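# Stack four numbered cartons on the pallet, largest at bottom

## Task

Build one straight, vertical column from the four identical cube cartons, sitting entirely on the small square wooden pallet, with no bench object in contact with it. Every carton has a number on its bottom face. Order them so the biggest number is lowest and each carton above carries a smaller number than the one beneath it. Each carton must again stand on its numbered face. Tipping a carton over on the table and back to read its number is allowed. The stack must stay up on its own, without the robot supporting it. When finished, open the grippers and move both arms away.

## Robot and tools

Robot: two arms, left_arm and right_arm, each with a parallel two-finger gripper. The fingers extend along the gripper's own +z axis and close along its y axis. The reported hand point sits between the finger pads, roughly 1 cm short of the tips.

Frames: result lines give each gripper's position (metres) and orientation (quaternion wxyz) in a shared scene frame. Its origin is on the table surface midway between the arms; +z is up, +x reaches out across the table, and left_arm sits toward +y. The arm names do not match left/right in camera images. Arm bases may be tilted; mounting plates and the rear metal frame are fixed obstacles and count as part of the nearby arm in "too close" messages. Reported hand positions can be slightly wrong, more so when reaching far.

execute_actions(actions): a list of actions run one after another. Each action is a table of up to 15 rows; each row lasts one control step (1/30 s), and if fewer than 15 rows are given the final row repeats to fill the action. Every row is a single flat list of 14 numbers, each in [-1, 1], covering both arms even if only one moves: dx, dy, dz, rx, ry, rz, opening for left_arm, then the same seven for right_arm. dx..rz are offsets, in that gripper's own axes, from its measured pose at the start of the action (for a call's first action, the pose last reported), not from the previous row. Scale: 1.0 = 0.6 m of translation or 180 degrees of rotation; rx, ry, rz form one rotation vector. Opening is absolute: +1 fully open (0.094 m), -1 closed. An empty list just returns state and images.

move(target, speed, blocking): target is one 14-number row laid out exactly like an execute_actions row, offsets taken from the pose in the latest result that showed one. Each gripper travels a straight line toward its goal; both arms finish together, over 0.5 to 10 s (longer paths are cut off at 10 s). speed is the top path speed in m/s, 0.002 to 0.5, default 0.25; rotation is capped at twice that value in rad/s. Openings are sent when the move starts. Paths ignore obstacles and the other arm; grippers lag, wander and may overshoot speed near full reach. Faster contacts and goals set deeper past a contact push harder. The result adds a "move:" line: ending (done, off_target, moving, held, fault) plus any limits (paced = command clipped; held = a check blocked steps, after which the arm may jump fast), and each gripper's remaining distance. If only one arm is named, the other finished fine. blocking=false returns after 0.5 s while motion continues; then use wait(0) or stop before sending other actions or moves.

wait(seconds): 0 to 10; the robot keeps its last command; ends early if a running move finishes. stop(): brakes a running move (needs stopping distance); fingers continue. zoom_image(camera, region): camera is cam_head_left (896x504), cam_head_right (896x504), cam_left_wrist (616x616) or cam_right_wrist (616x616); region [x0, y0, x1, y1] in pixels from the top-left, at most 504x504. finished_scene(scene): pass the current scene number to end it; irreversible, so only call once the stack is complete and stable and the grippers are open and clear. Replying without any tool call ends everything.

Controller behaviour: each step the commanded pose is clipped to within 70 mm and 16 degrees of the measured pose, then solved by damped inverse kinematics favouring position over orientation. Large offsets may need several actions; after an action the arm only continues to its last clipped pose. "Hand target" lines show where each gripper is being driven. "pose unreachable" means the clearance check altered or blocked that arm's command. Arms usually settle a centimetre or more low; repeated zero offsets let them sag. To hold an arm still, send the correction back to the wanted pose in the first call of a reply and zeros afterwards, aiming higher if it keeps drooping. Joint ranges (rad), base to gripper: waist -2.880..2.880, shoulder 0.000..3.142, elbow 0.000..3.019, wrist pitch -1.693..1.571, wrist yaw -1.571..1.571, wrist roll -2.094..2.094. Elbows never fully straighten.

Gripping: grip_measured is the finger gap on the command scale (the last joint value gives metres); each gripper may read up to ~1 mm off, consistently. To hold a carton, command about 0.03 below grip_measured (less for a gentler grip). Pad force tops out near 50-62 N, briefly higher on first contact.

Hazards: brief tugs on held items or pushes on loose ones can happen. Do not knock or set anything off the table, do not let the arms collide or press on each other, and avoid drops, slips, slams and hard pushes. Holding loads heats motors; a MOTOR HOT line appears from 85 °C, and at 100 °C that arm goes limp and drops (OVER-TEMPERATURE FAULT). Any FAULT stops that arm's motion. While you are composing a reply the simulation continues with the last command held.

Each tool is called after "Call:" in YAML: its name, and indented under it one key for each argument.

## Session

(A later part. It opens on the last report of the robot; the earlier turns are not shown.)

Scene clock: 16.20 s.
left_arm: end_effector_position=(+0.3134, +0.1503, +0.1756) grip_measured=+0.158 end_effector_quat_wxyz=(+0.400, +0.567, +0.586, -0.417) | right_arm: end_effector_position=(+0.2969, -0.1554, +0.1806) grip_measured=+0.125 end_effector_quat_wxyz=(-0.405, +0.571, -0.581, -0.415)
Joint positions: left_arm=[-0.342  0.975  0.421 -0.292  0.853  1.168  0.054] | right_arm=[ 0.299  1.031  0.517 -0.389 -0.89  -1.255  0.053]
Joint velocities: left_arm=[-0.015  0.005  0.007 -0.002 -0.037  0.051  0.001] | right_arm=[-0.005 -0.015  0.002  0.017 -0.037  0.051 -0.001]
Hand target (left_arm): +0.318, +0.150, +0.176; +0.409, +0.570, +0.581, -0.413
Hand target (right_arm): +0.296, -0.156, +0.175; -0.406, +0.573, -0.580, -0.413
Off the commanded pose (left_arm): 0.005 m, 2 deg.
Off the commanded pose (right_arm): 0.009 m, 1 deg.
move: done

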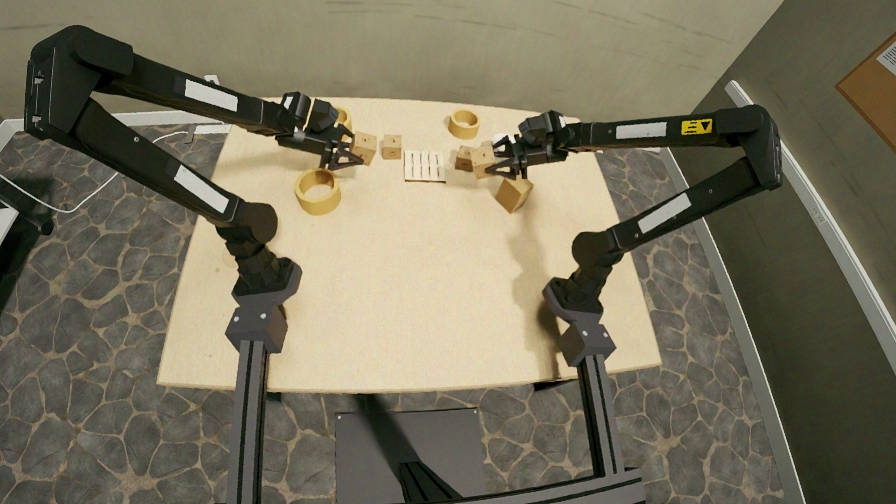

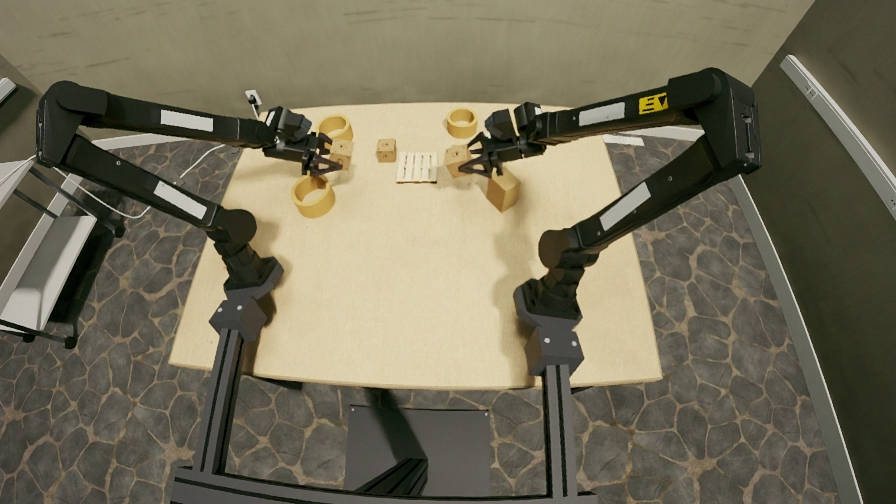

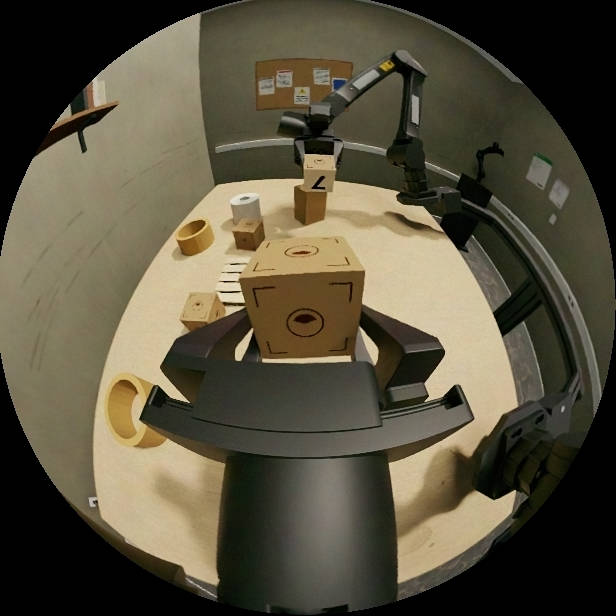

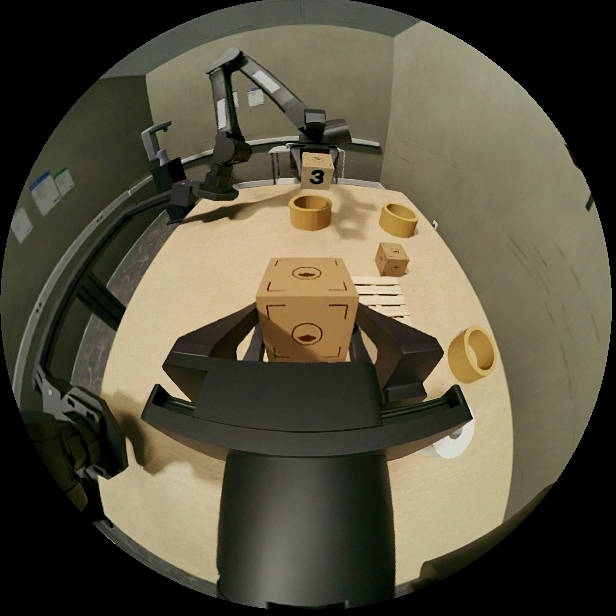

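Call:
move:
  target: [0,0,0,0,0.4,0,0.08,0,0,0,0,0.4,0,0.06]
  speed: 0.4

Call:
move:
  target: [-0.05,-0.03,0.2,0,0,0,0.08,-0.05,0.03,0.2,0,0,0,0.06]

Scene clock: 18.67 s.
left_arm: end_effector_position=(+0.3018, +0.1608, +0.1652) grip_measured=+0.158 end_effector_quat_wxyz=(-0.033, +0.712, +0.702, +0.000) | right_arm: end_effector_position=(+0.2822, -0.1693, +0.1661) grip_measured=+0.125 end_effector_quat_wxyz=(+0.037, +0.713, -0.701, +0.000)
Joint positions: left_arm=[-0.956  1.242  0.826 -1.135 -0.471  0.642  0.054] | right_arm=[ 0.886  1.246  0.868 -1.147  0.469 -0.736  0.053]
Joint velocities: left_arm=[-0.005 -0.015 -0.007  0.002  0.037  0.007 -0.001] | right_arm=[-0.005  0.005 -0.007 -0.002 -0.037  0.022  0.001]
Hand target (left_arm): +0.313, +0.151, +0.176; -0.020, +0.705, +0.709, +0.000
Hand target (right_arm): +0.296, -0.158, +0.178; +0.022, +0.706, -0.708, +0.000
Off the commanded pose (left_arm): 0.019 m, 2 deg.
Off the commanded pose (right_arm): 0.025 m, 3 deg.
move: off_target (left_arm, right_arm)

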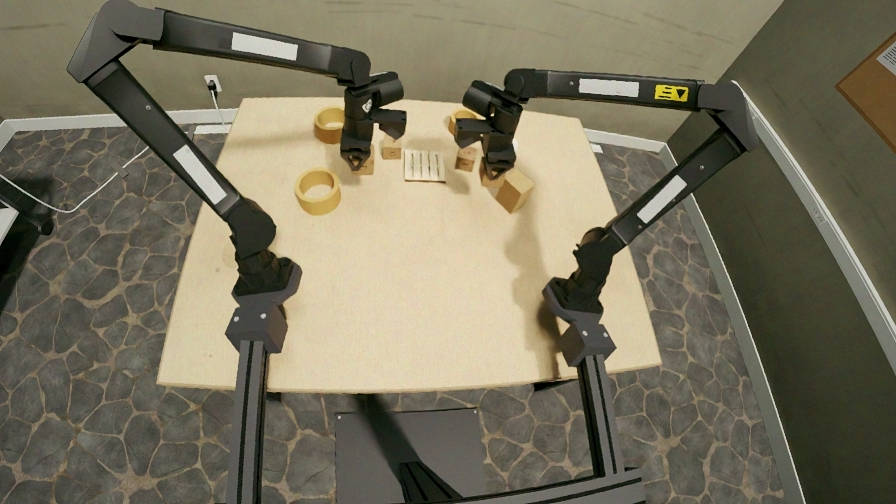

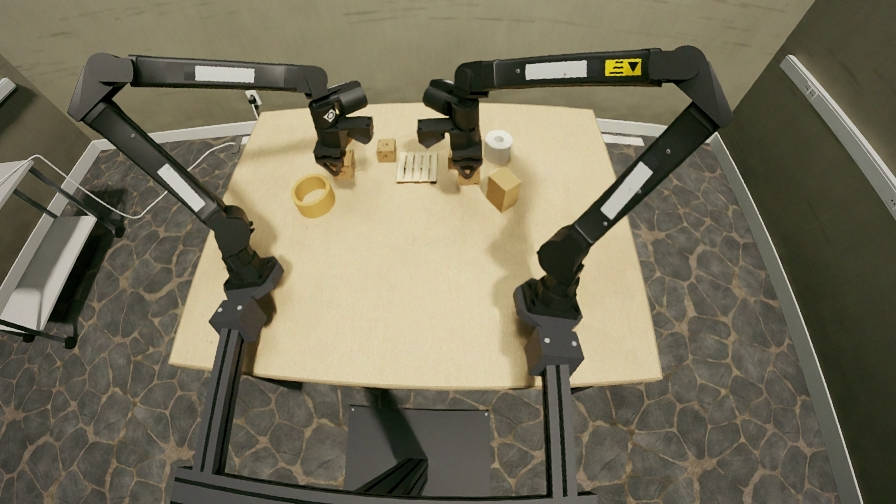

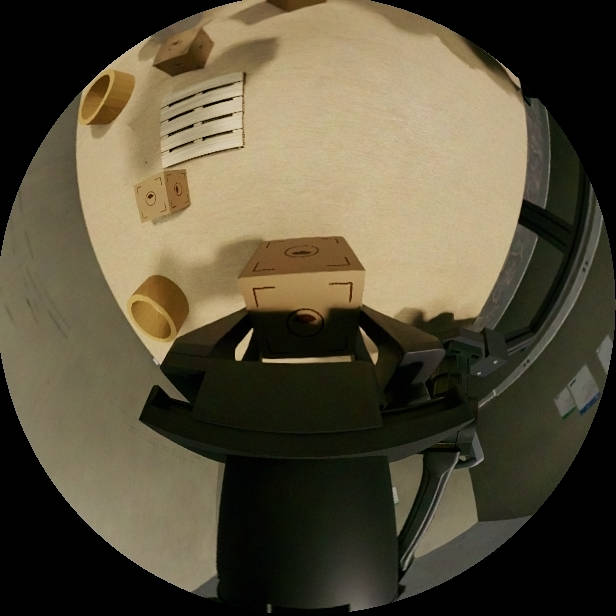

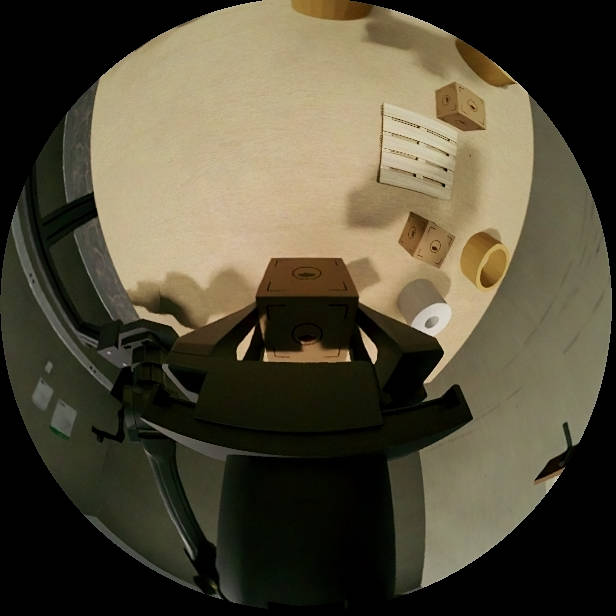

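Scene clock: 19.63 s.
left_arm: end_effector_position=(+0.2725, +0.1388, +0.0438) grip_measured=+0.158 end_effector_quat_wxyz=(-0.040, +0.711, +0.702, +0.002) | right_arm: end_effector_position=(+0.2580, -0.1440, +0.0495) grip_measured=+0.125 end_effector_quat_wxyz=(+0.035, +0.712, -0.702, +0.000)
Joint positions: left_arm=[-0.886  1.511  0.686 -0.708 -0.471  0.713  0.054] | right_arm=[ 0.822  1.485  0.729 -0.732  0.465 -0.806  0.053]
Joint velocities: left_arm=[-0.005 -0.005 -0.017 -0.002 -0.081 -0.007 -0.   ] | right_arm=[-0.005 -0.015 -0.012  0.002  0.007 -0.007 -0.001]
Hand target (left_arm): +0.278, +0.136, +0.045; -0.033, +0.711, +0.702, +0.000
Hand target (right_arm): +0.260, -0.147, +0.047; +0.036, +0.713, -0.700, -0.000
Off the commanded pose (left_arm): 0.006 m, 1 deg.
Off the commanded pose (right_arm): 0.004 m, 0 deg.
move: done

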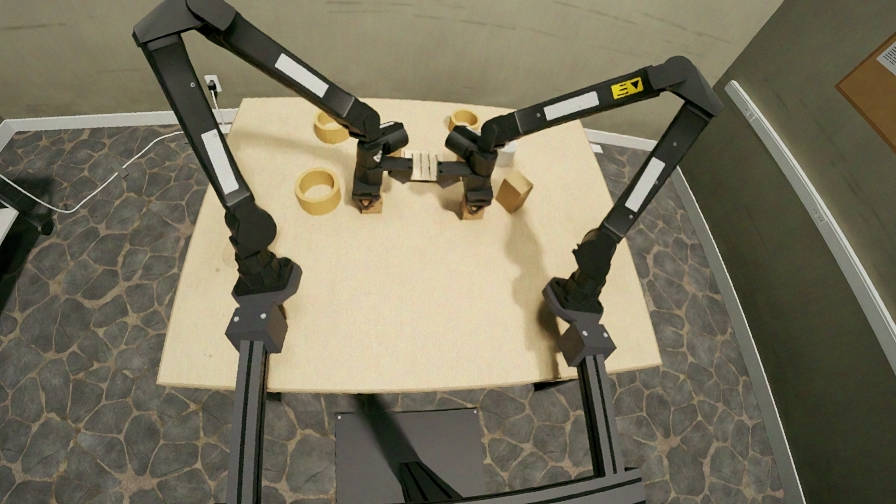

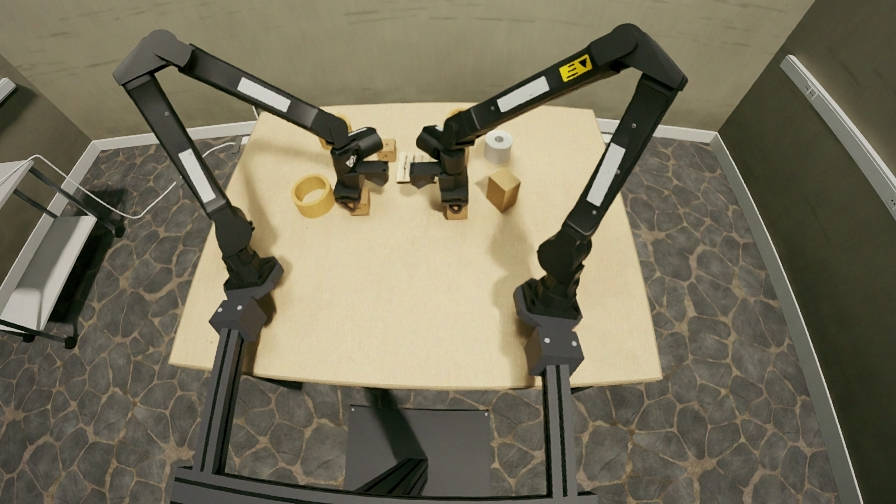

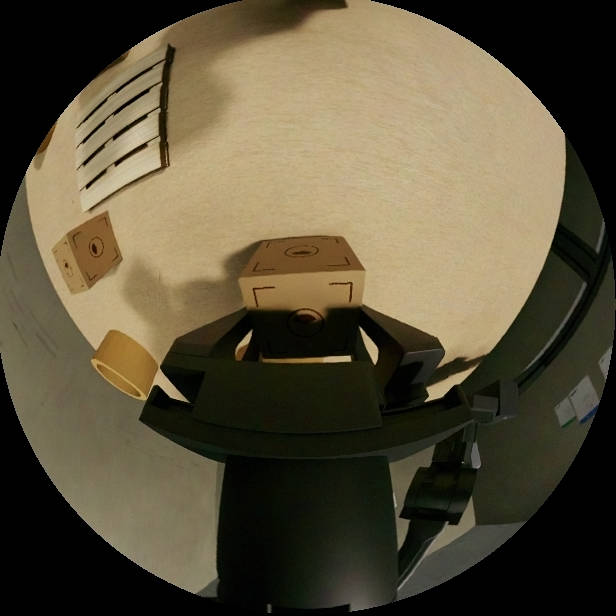

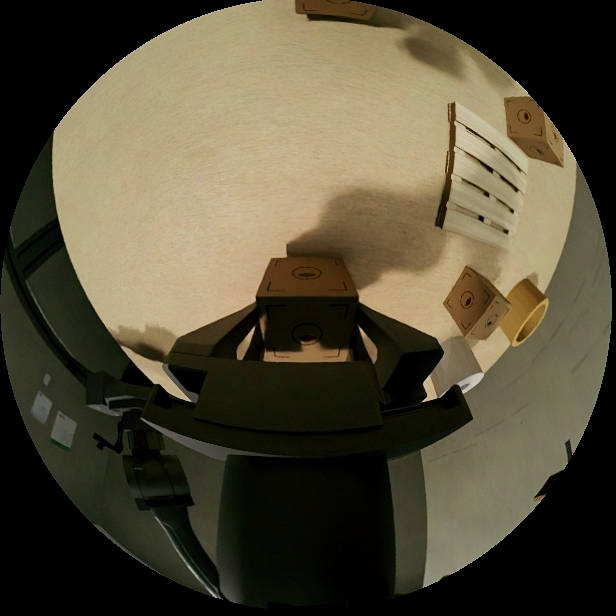

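Call:
move:
  target: [0,0,0.03,-0.02,-0.02,0,0.08,0,0,0.035,0.018,-0.018,0,0.06]
  speed: 0.05

Call:
execute_actions:
  actions:
    - [[0,0,0,0,0,0,1,0,0,0,0,0,0,1]]
    - [[0,0,-0.13,0,0,0,1,0,0,-0.13,0,0,0,1]]
    - [[0,0,-0.06,0,0,0,1,0,0,-0.06,0,0,0,1]]

Call:
move:
  target: [-0.11,0.34,-0.02,0,0,0.04,1,0.03,-0.31,-0.03,0,0,0.43,1]
  speed: 0.35

Scene clock: 21.20 s.
left_arm: end_effector_position=(+0.2686, +0.1377, +0.0275) grip_measured=+0.158 end_effector_quat_wxyz=(+0.001, +0.713, +0.701, +0.001) | right_arm: end_effector_position=(+0.2580, -0.1403, +0.0333) grip_measured=+0.125 end_effector_quat_wxyz=(-0.010, +0.711, -0.704, -0.000)
Joint positions: left_arm=[-0.873  1.511  0.613 -0.536 -0.471  0.771  0.054] | right_arm=[ 0.806  1.485  0.662 -0.557  0.458 -0.865  0.053]
Joint velocities: left_arm=[ 0.005 -0.015 -0.002  0.007  0.007 -0.066 -0.001] | right_arm=[-0.005 -0.015  0.007  0.012 -0.007 -0.051 -0.001]
Hand target (left_arm): +0.271, +0.140, +0.026; +0.004, +0.712, +0.702, +0.002
Hand target (right_arm): +0.257, -0.145, +0.029; -0.006, +0.712, -0.702, -0.000
Off the commanded pose (left_arm): 0.004 m, 0 deg.
Off the commanded pose (right_arm): 0.007 m, 1 deg.
move: done

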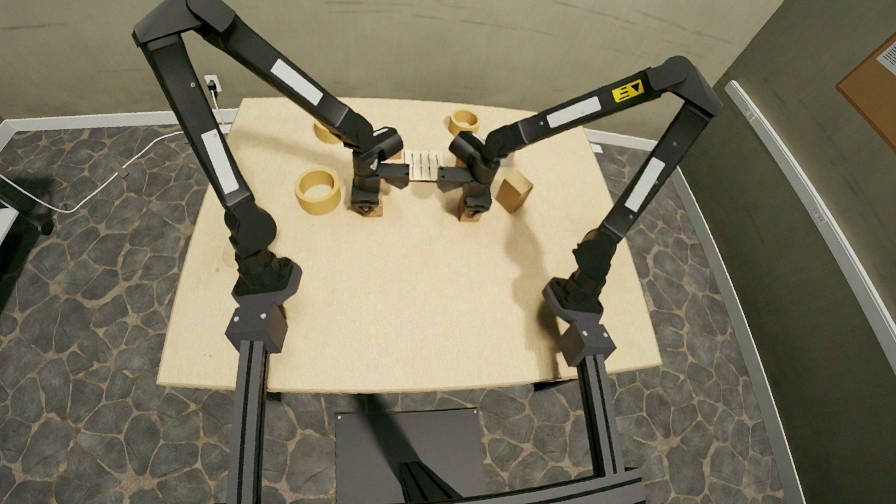

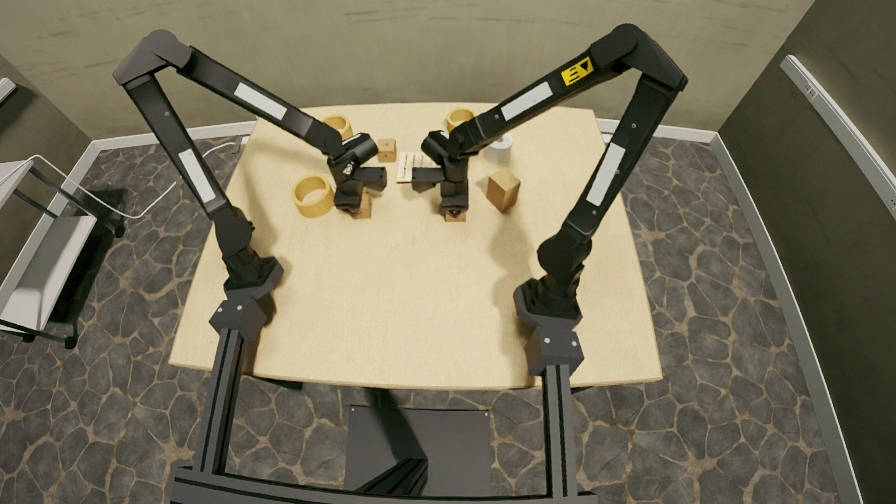

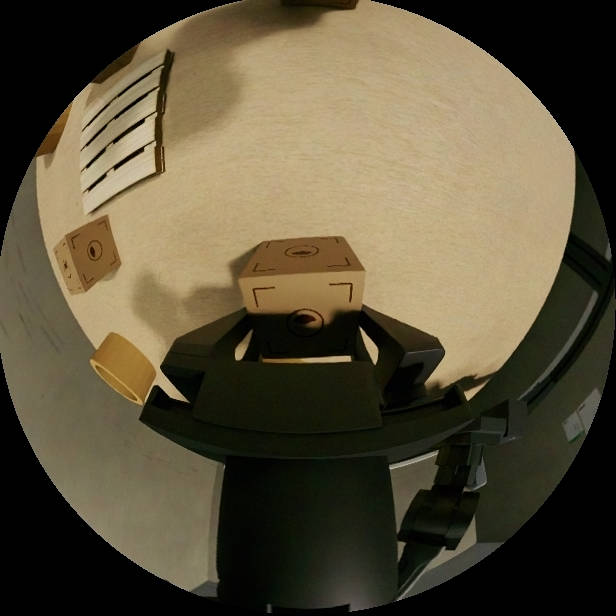

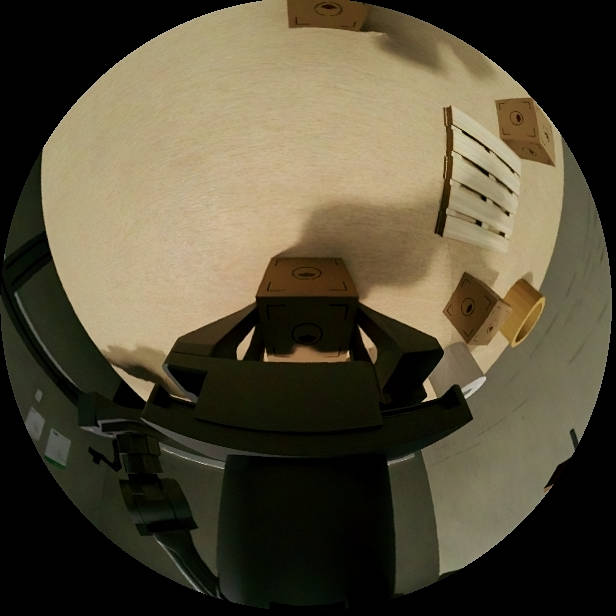

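Scene clock: 22.70 s.
left_arm: end_effector_position=(+0.2520, +0.1518, +0.1277) grip_measured=+1.000 end_effector_quat_wxyz=(-0.014, +0.728, +0.686, +0.001) | right_arm: end_effector_position=(+0.2323, -0.1592, +0.1280) grip_measured=+1.000 end_effector_quat_wxyz=(+0.014, +0.728, -0.686, +0.001)
Joint positions: left_arm=[-1.038  1.263  0.674 -0.962 -0.482  0.615  0.094] | right_arm=[ 0.96   1.249  0.702 -0.966  0.48  -0.718  0.094]
Joint velocities: left_arm=[ 0.005 -0.015 -0.007  0.002 -0.051  0.081  0.   ] | right_arm=[ 0.005 -0.015 -0.022  0.022  0.007  0.051  0.   ]
Hand target (left_arm): +0.263, +0.143, +0.139; +0.002, +0.719, +0.695, -0.000
Hand target (right_arm): +0.247, -0.149, +0.142; -0.006, +0.718, -0.696, +0.000
Off the commanded pose (left_arm): 0.019 m, 2 deg.
Off the commanded pose (right_arm): 0.024 m, 3 deg.

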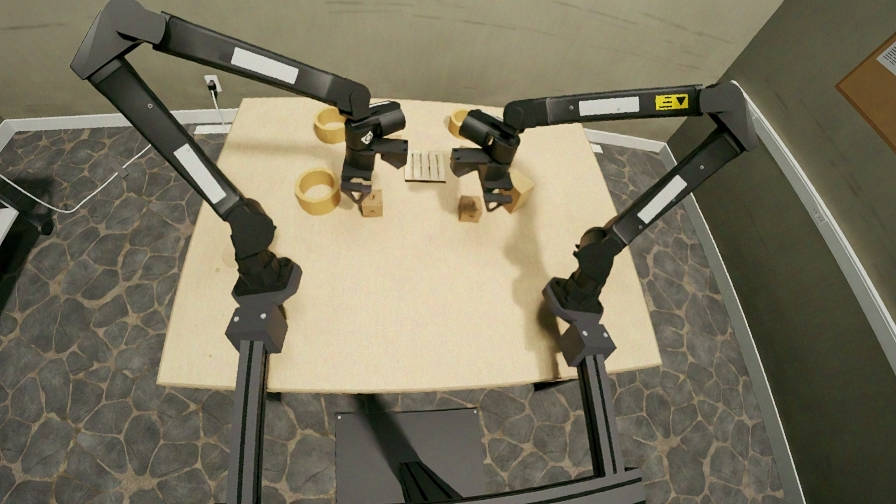

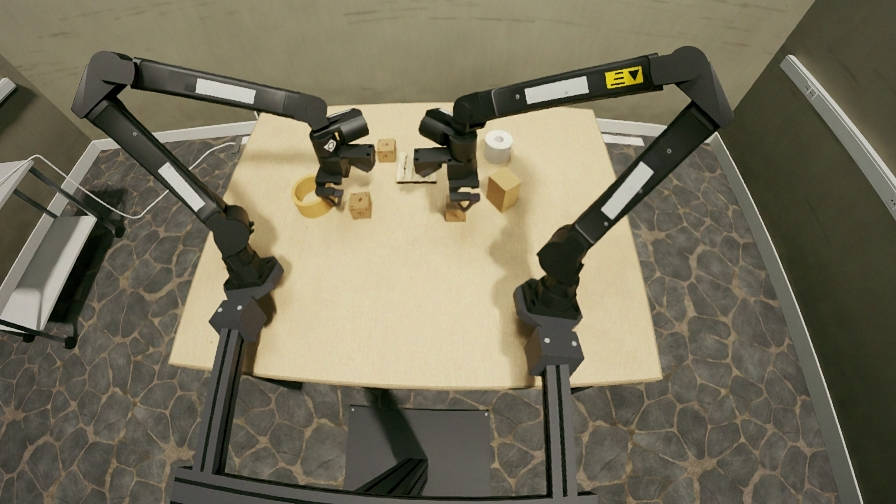

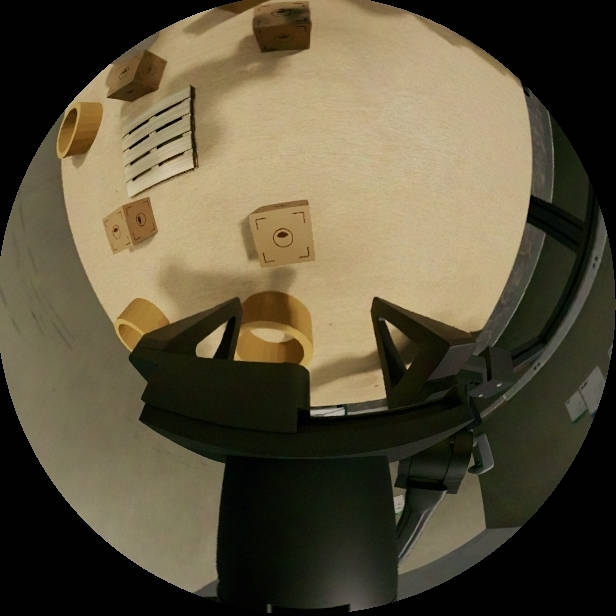

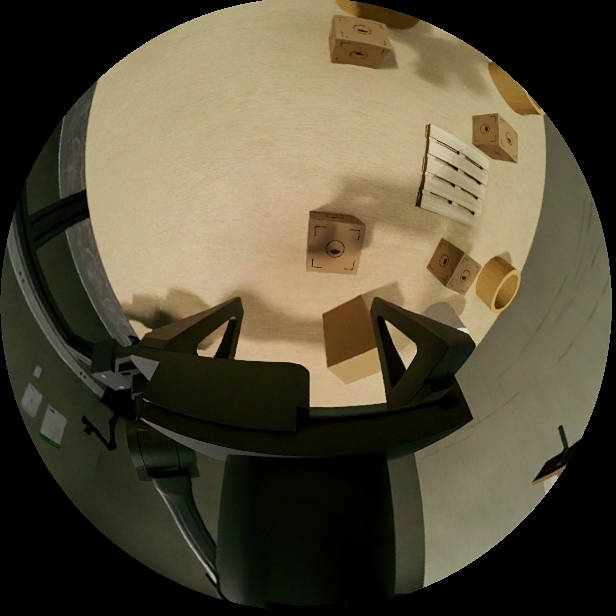

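Scene clock: 25.27 s.
left_arm: end_effector_position=(+0.4412, +0.0782, +0.1342) grip_measured=+1.000 end_effector_quat_wxyz=(-0.015, +0.768, +0.640, +0.000) | right_arm: end_effector_position=(+0.4033, -0.1678, +0.1462) grip_measured=+1.000 end_effector_quat_wxyz=(-0.011, -0.155, +0.988, -0.006)
Joint positions: left_arm=[-0.814  1.593  1.221 -1.068 -0.465  0.986  0.094] | right_arm=[ 0.671  1.404  1.1   -1.062  0.435  0.28   0.094]
Joint velocities: left_arm=[-0.005 -0.005  0.002 -0.017 -0.022 -0.007  0.   ] | right_arm=[-0.005  0.015  0.007 -0.002  0.007  0.037  0.   ]
Hand target (left_arm): +0.451, +0.074, +0.135; -0.014, +0.769, +0.639, -0.001
Hand target (right_arm): +0.419, -0.165, +0.147; -0.009, -0.139, +0.990, -0.006
Off the commanded pose (left_arm): 0.012 m, 0 deg.
Off the commanded pose (right_arm): 0.017 m, 2 deg.
move: off_target (left_arm, right_arm)

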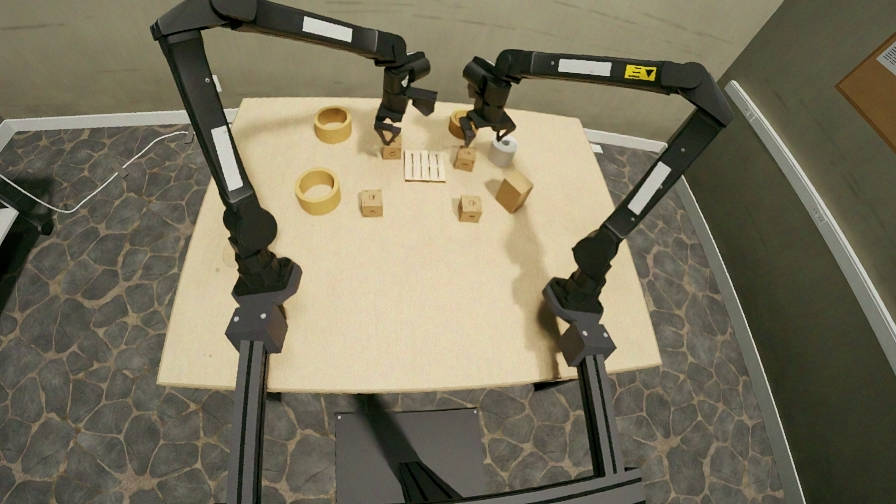

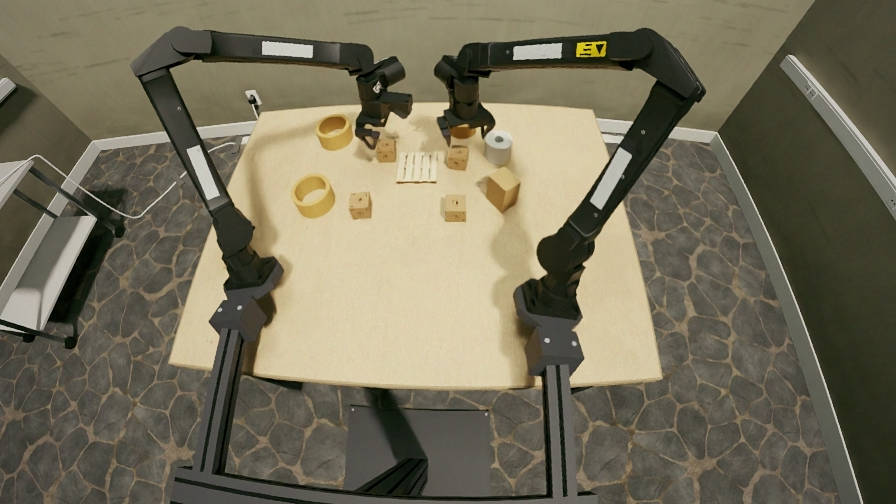

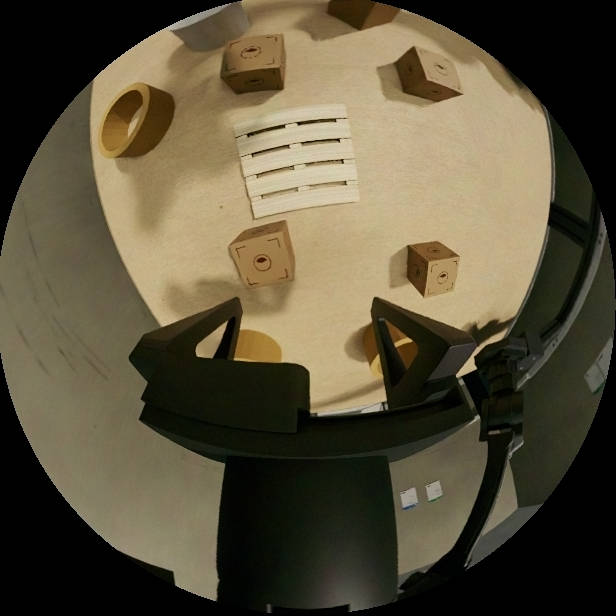

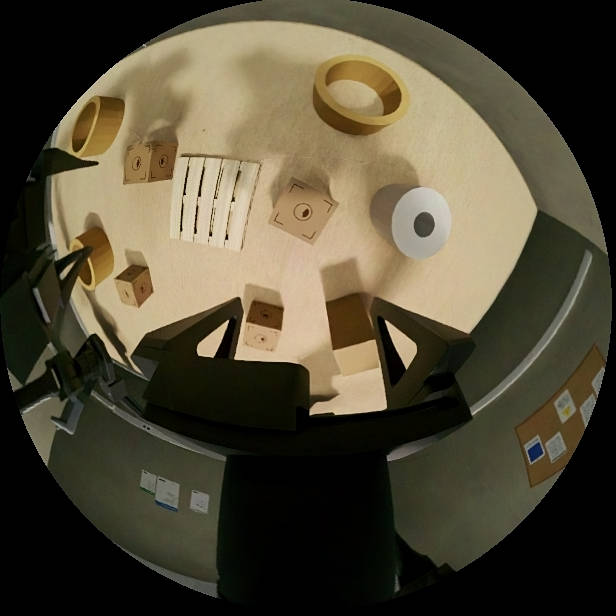

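Call:
move:
  target: [-0.005,0.085,0.065,-0.01,-0.01,-0.02,1,-0.082,0.012,0.08,0,-0.01,0.175,1]
  speed: 0.3

Scene clock: 27.03 s.
left_arm: end_effector_position=(+0.4756, +0.0738, +0.0942) grip_measured=+1.000 end_effector_quat_wxyz=(-0.003, +0.749, +0.662, -0.002) | right_arm: end_effector_position=(+0.4281, -0.1502, +0.0989) grip_measured=+1.000 end_effector_quat_wxyz=(-0.002, +0.100, +0.995, -0.009)
Joint positions: left_arm=[-0.739  1.676  1.262 -0.964 -0.444  1.022  0.094] | right_arm=[ 0.632  1.53   1.133 -0.938  0.435  0.742  0.094]
Joint velocities: left_arm=[-0.005 -0.005 -0.012  0.002 -0.007  0.007  0.   ] | right_arm=[-0.005 -0.005 -0.012  0.012 -0.022 -0.007  0.   ]
Hand target (left_arm): +0.490, +0.067, +0.094; +0.007, +0.748, +0.664, -0.002
Hand target (right_arm): +0.447, -0.148, +0.098; +0.007, +0.119, +0.993, -0.006
Off the commanded pose (left_arm): 0.016 m, 1 deg.
Off the commanded pose (right_arm): 0.019 m, 2 deg.
move: off_target (left_arm, right_arm)

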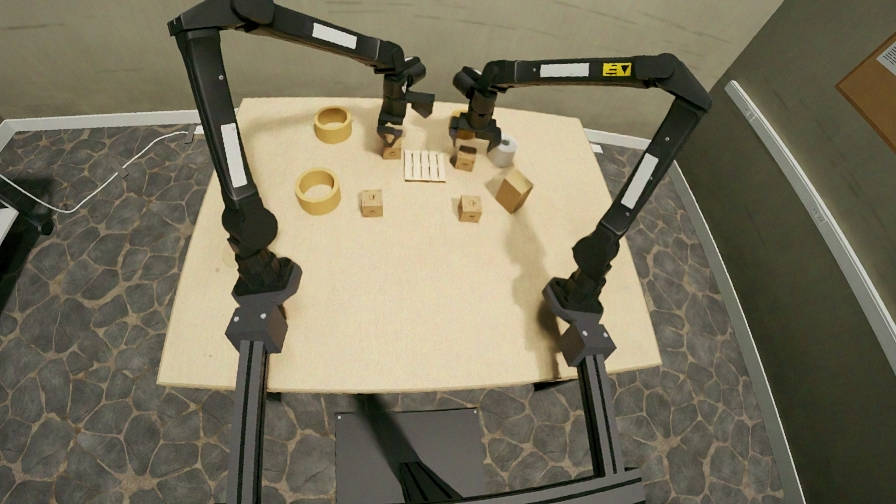

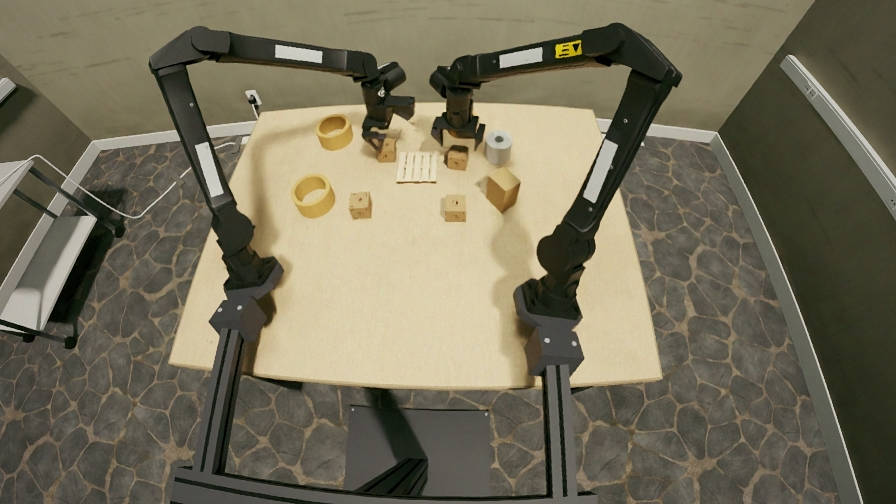

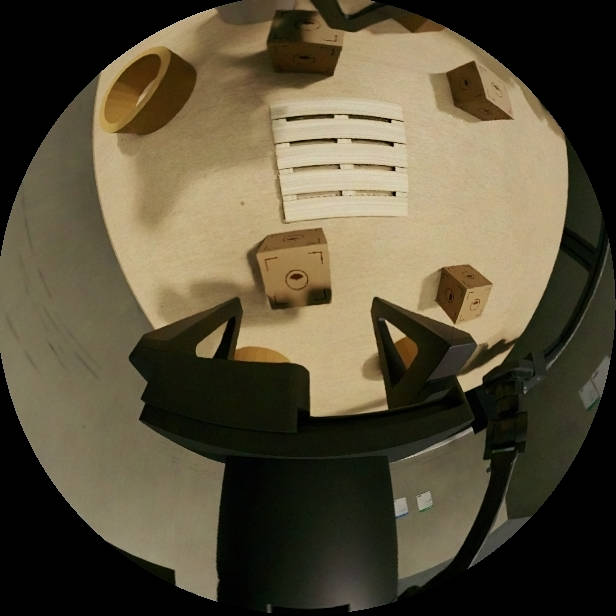

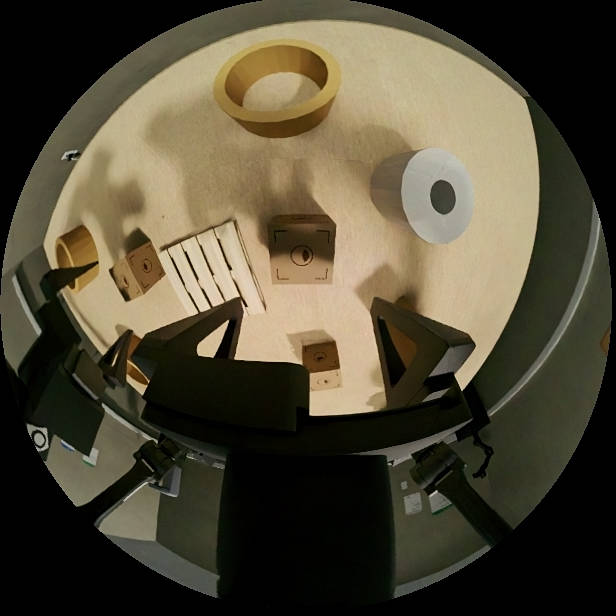

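Call:
move:
  target: [0,0.03,0.115,0,0,-0.01,1,-0.055,0,0.125,0,0,0,0.7]
  speed: 0.12

Scene clock: 28.23 s.
left_arm: end_effector_position=(+0.4866, +0.0741, +0.0282) grip_measured=+1.000 end_effector_quat_wxyz=(-0.008, +0.738, +0.675, -0.003) | right_arm: end_effector_position=(+0.4453, -0.1602, +0.0274) grip_measured=+0.702 end_effector_quat_wxyz=(-0.009, +0.098, +0.995, -0.012)
Joint positions: left_arm=[-0.671  1.789  1.259 -0.828 -0.431  1.056  0.094] | right_arm=[ 0.534  1.658  1.133 -0.785  0.408  0.643  0.08 ]
Joint velocities: left_arm=[ 0.005  0.005 -0.002  0.007  0.037 -0.11   0.   ] | right_arm=[ 0.005 -0.005 -0.002 -0.007 -0.037 -0.051 -0.   ]
Hand target (left_arm): +0.493, +0.072, +0.025; -0.004, +0.739, +0.674, -0.003
Hand target (right_arm): +0.461, -0.159, +0.025; -0.001, +0.100, +0.995, -0.008
Off the commanded pose (left_arm): 0.007 m, 1 deg.
Off the commanded pose (right_arm): 0.015 m, 1 deg.
move: off_target (right_arm)

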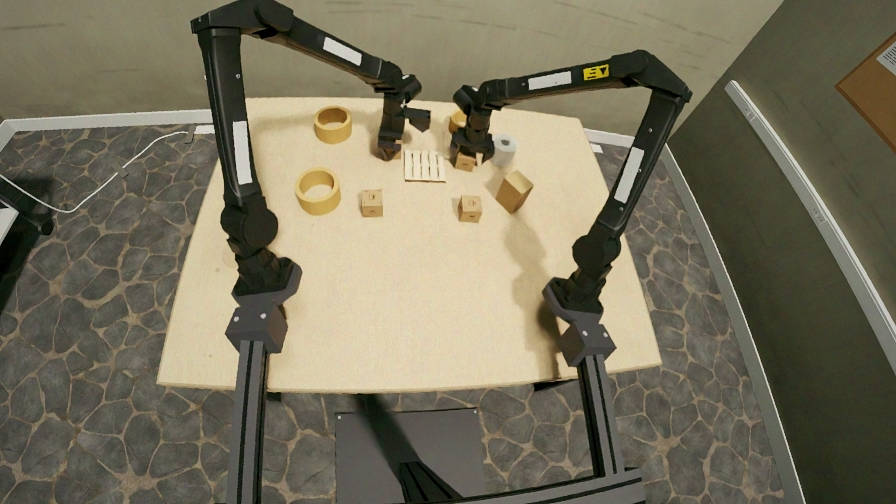

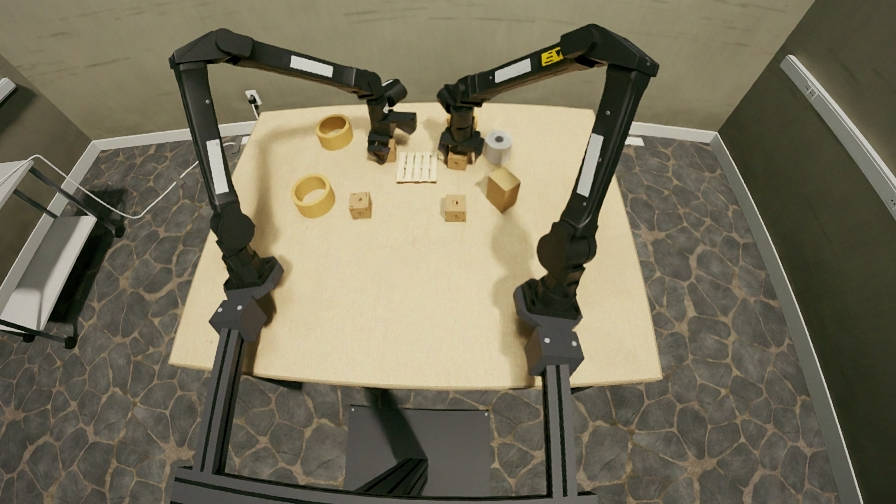

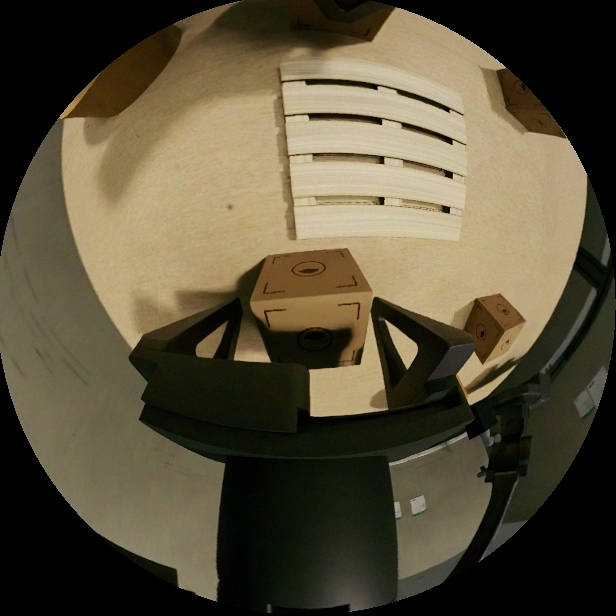

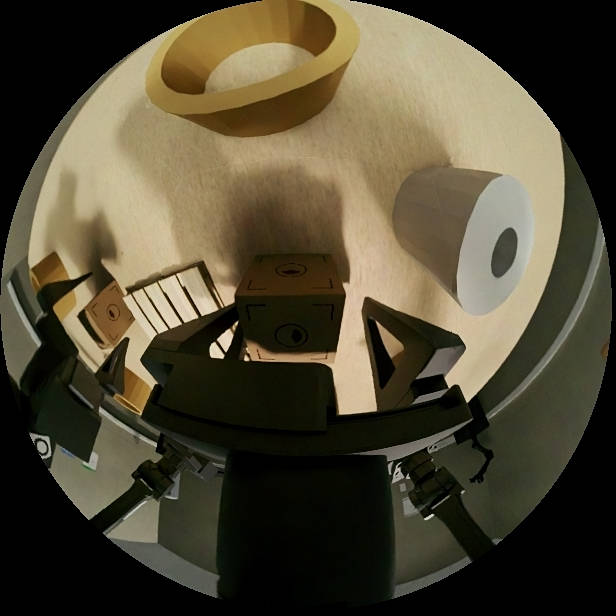

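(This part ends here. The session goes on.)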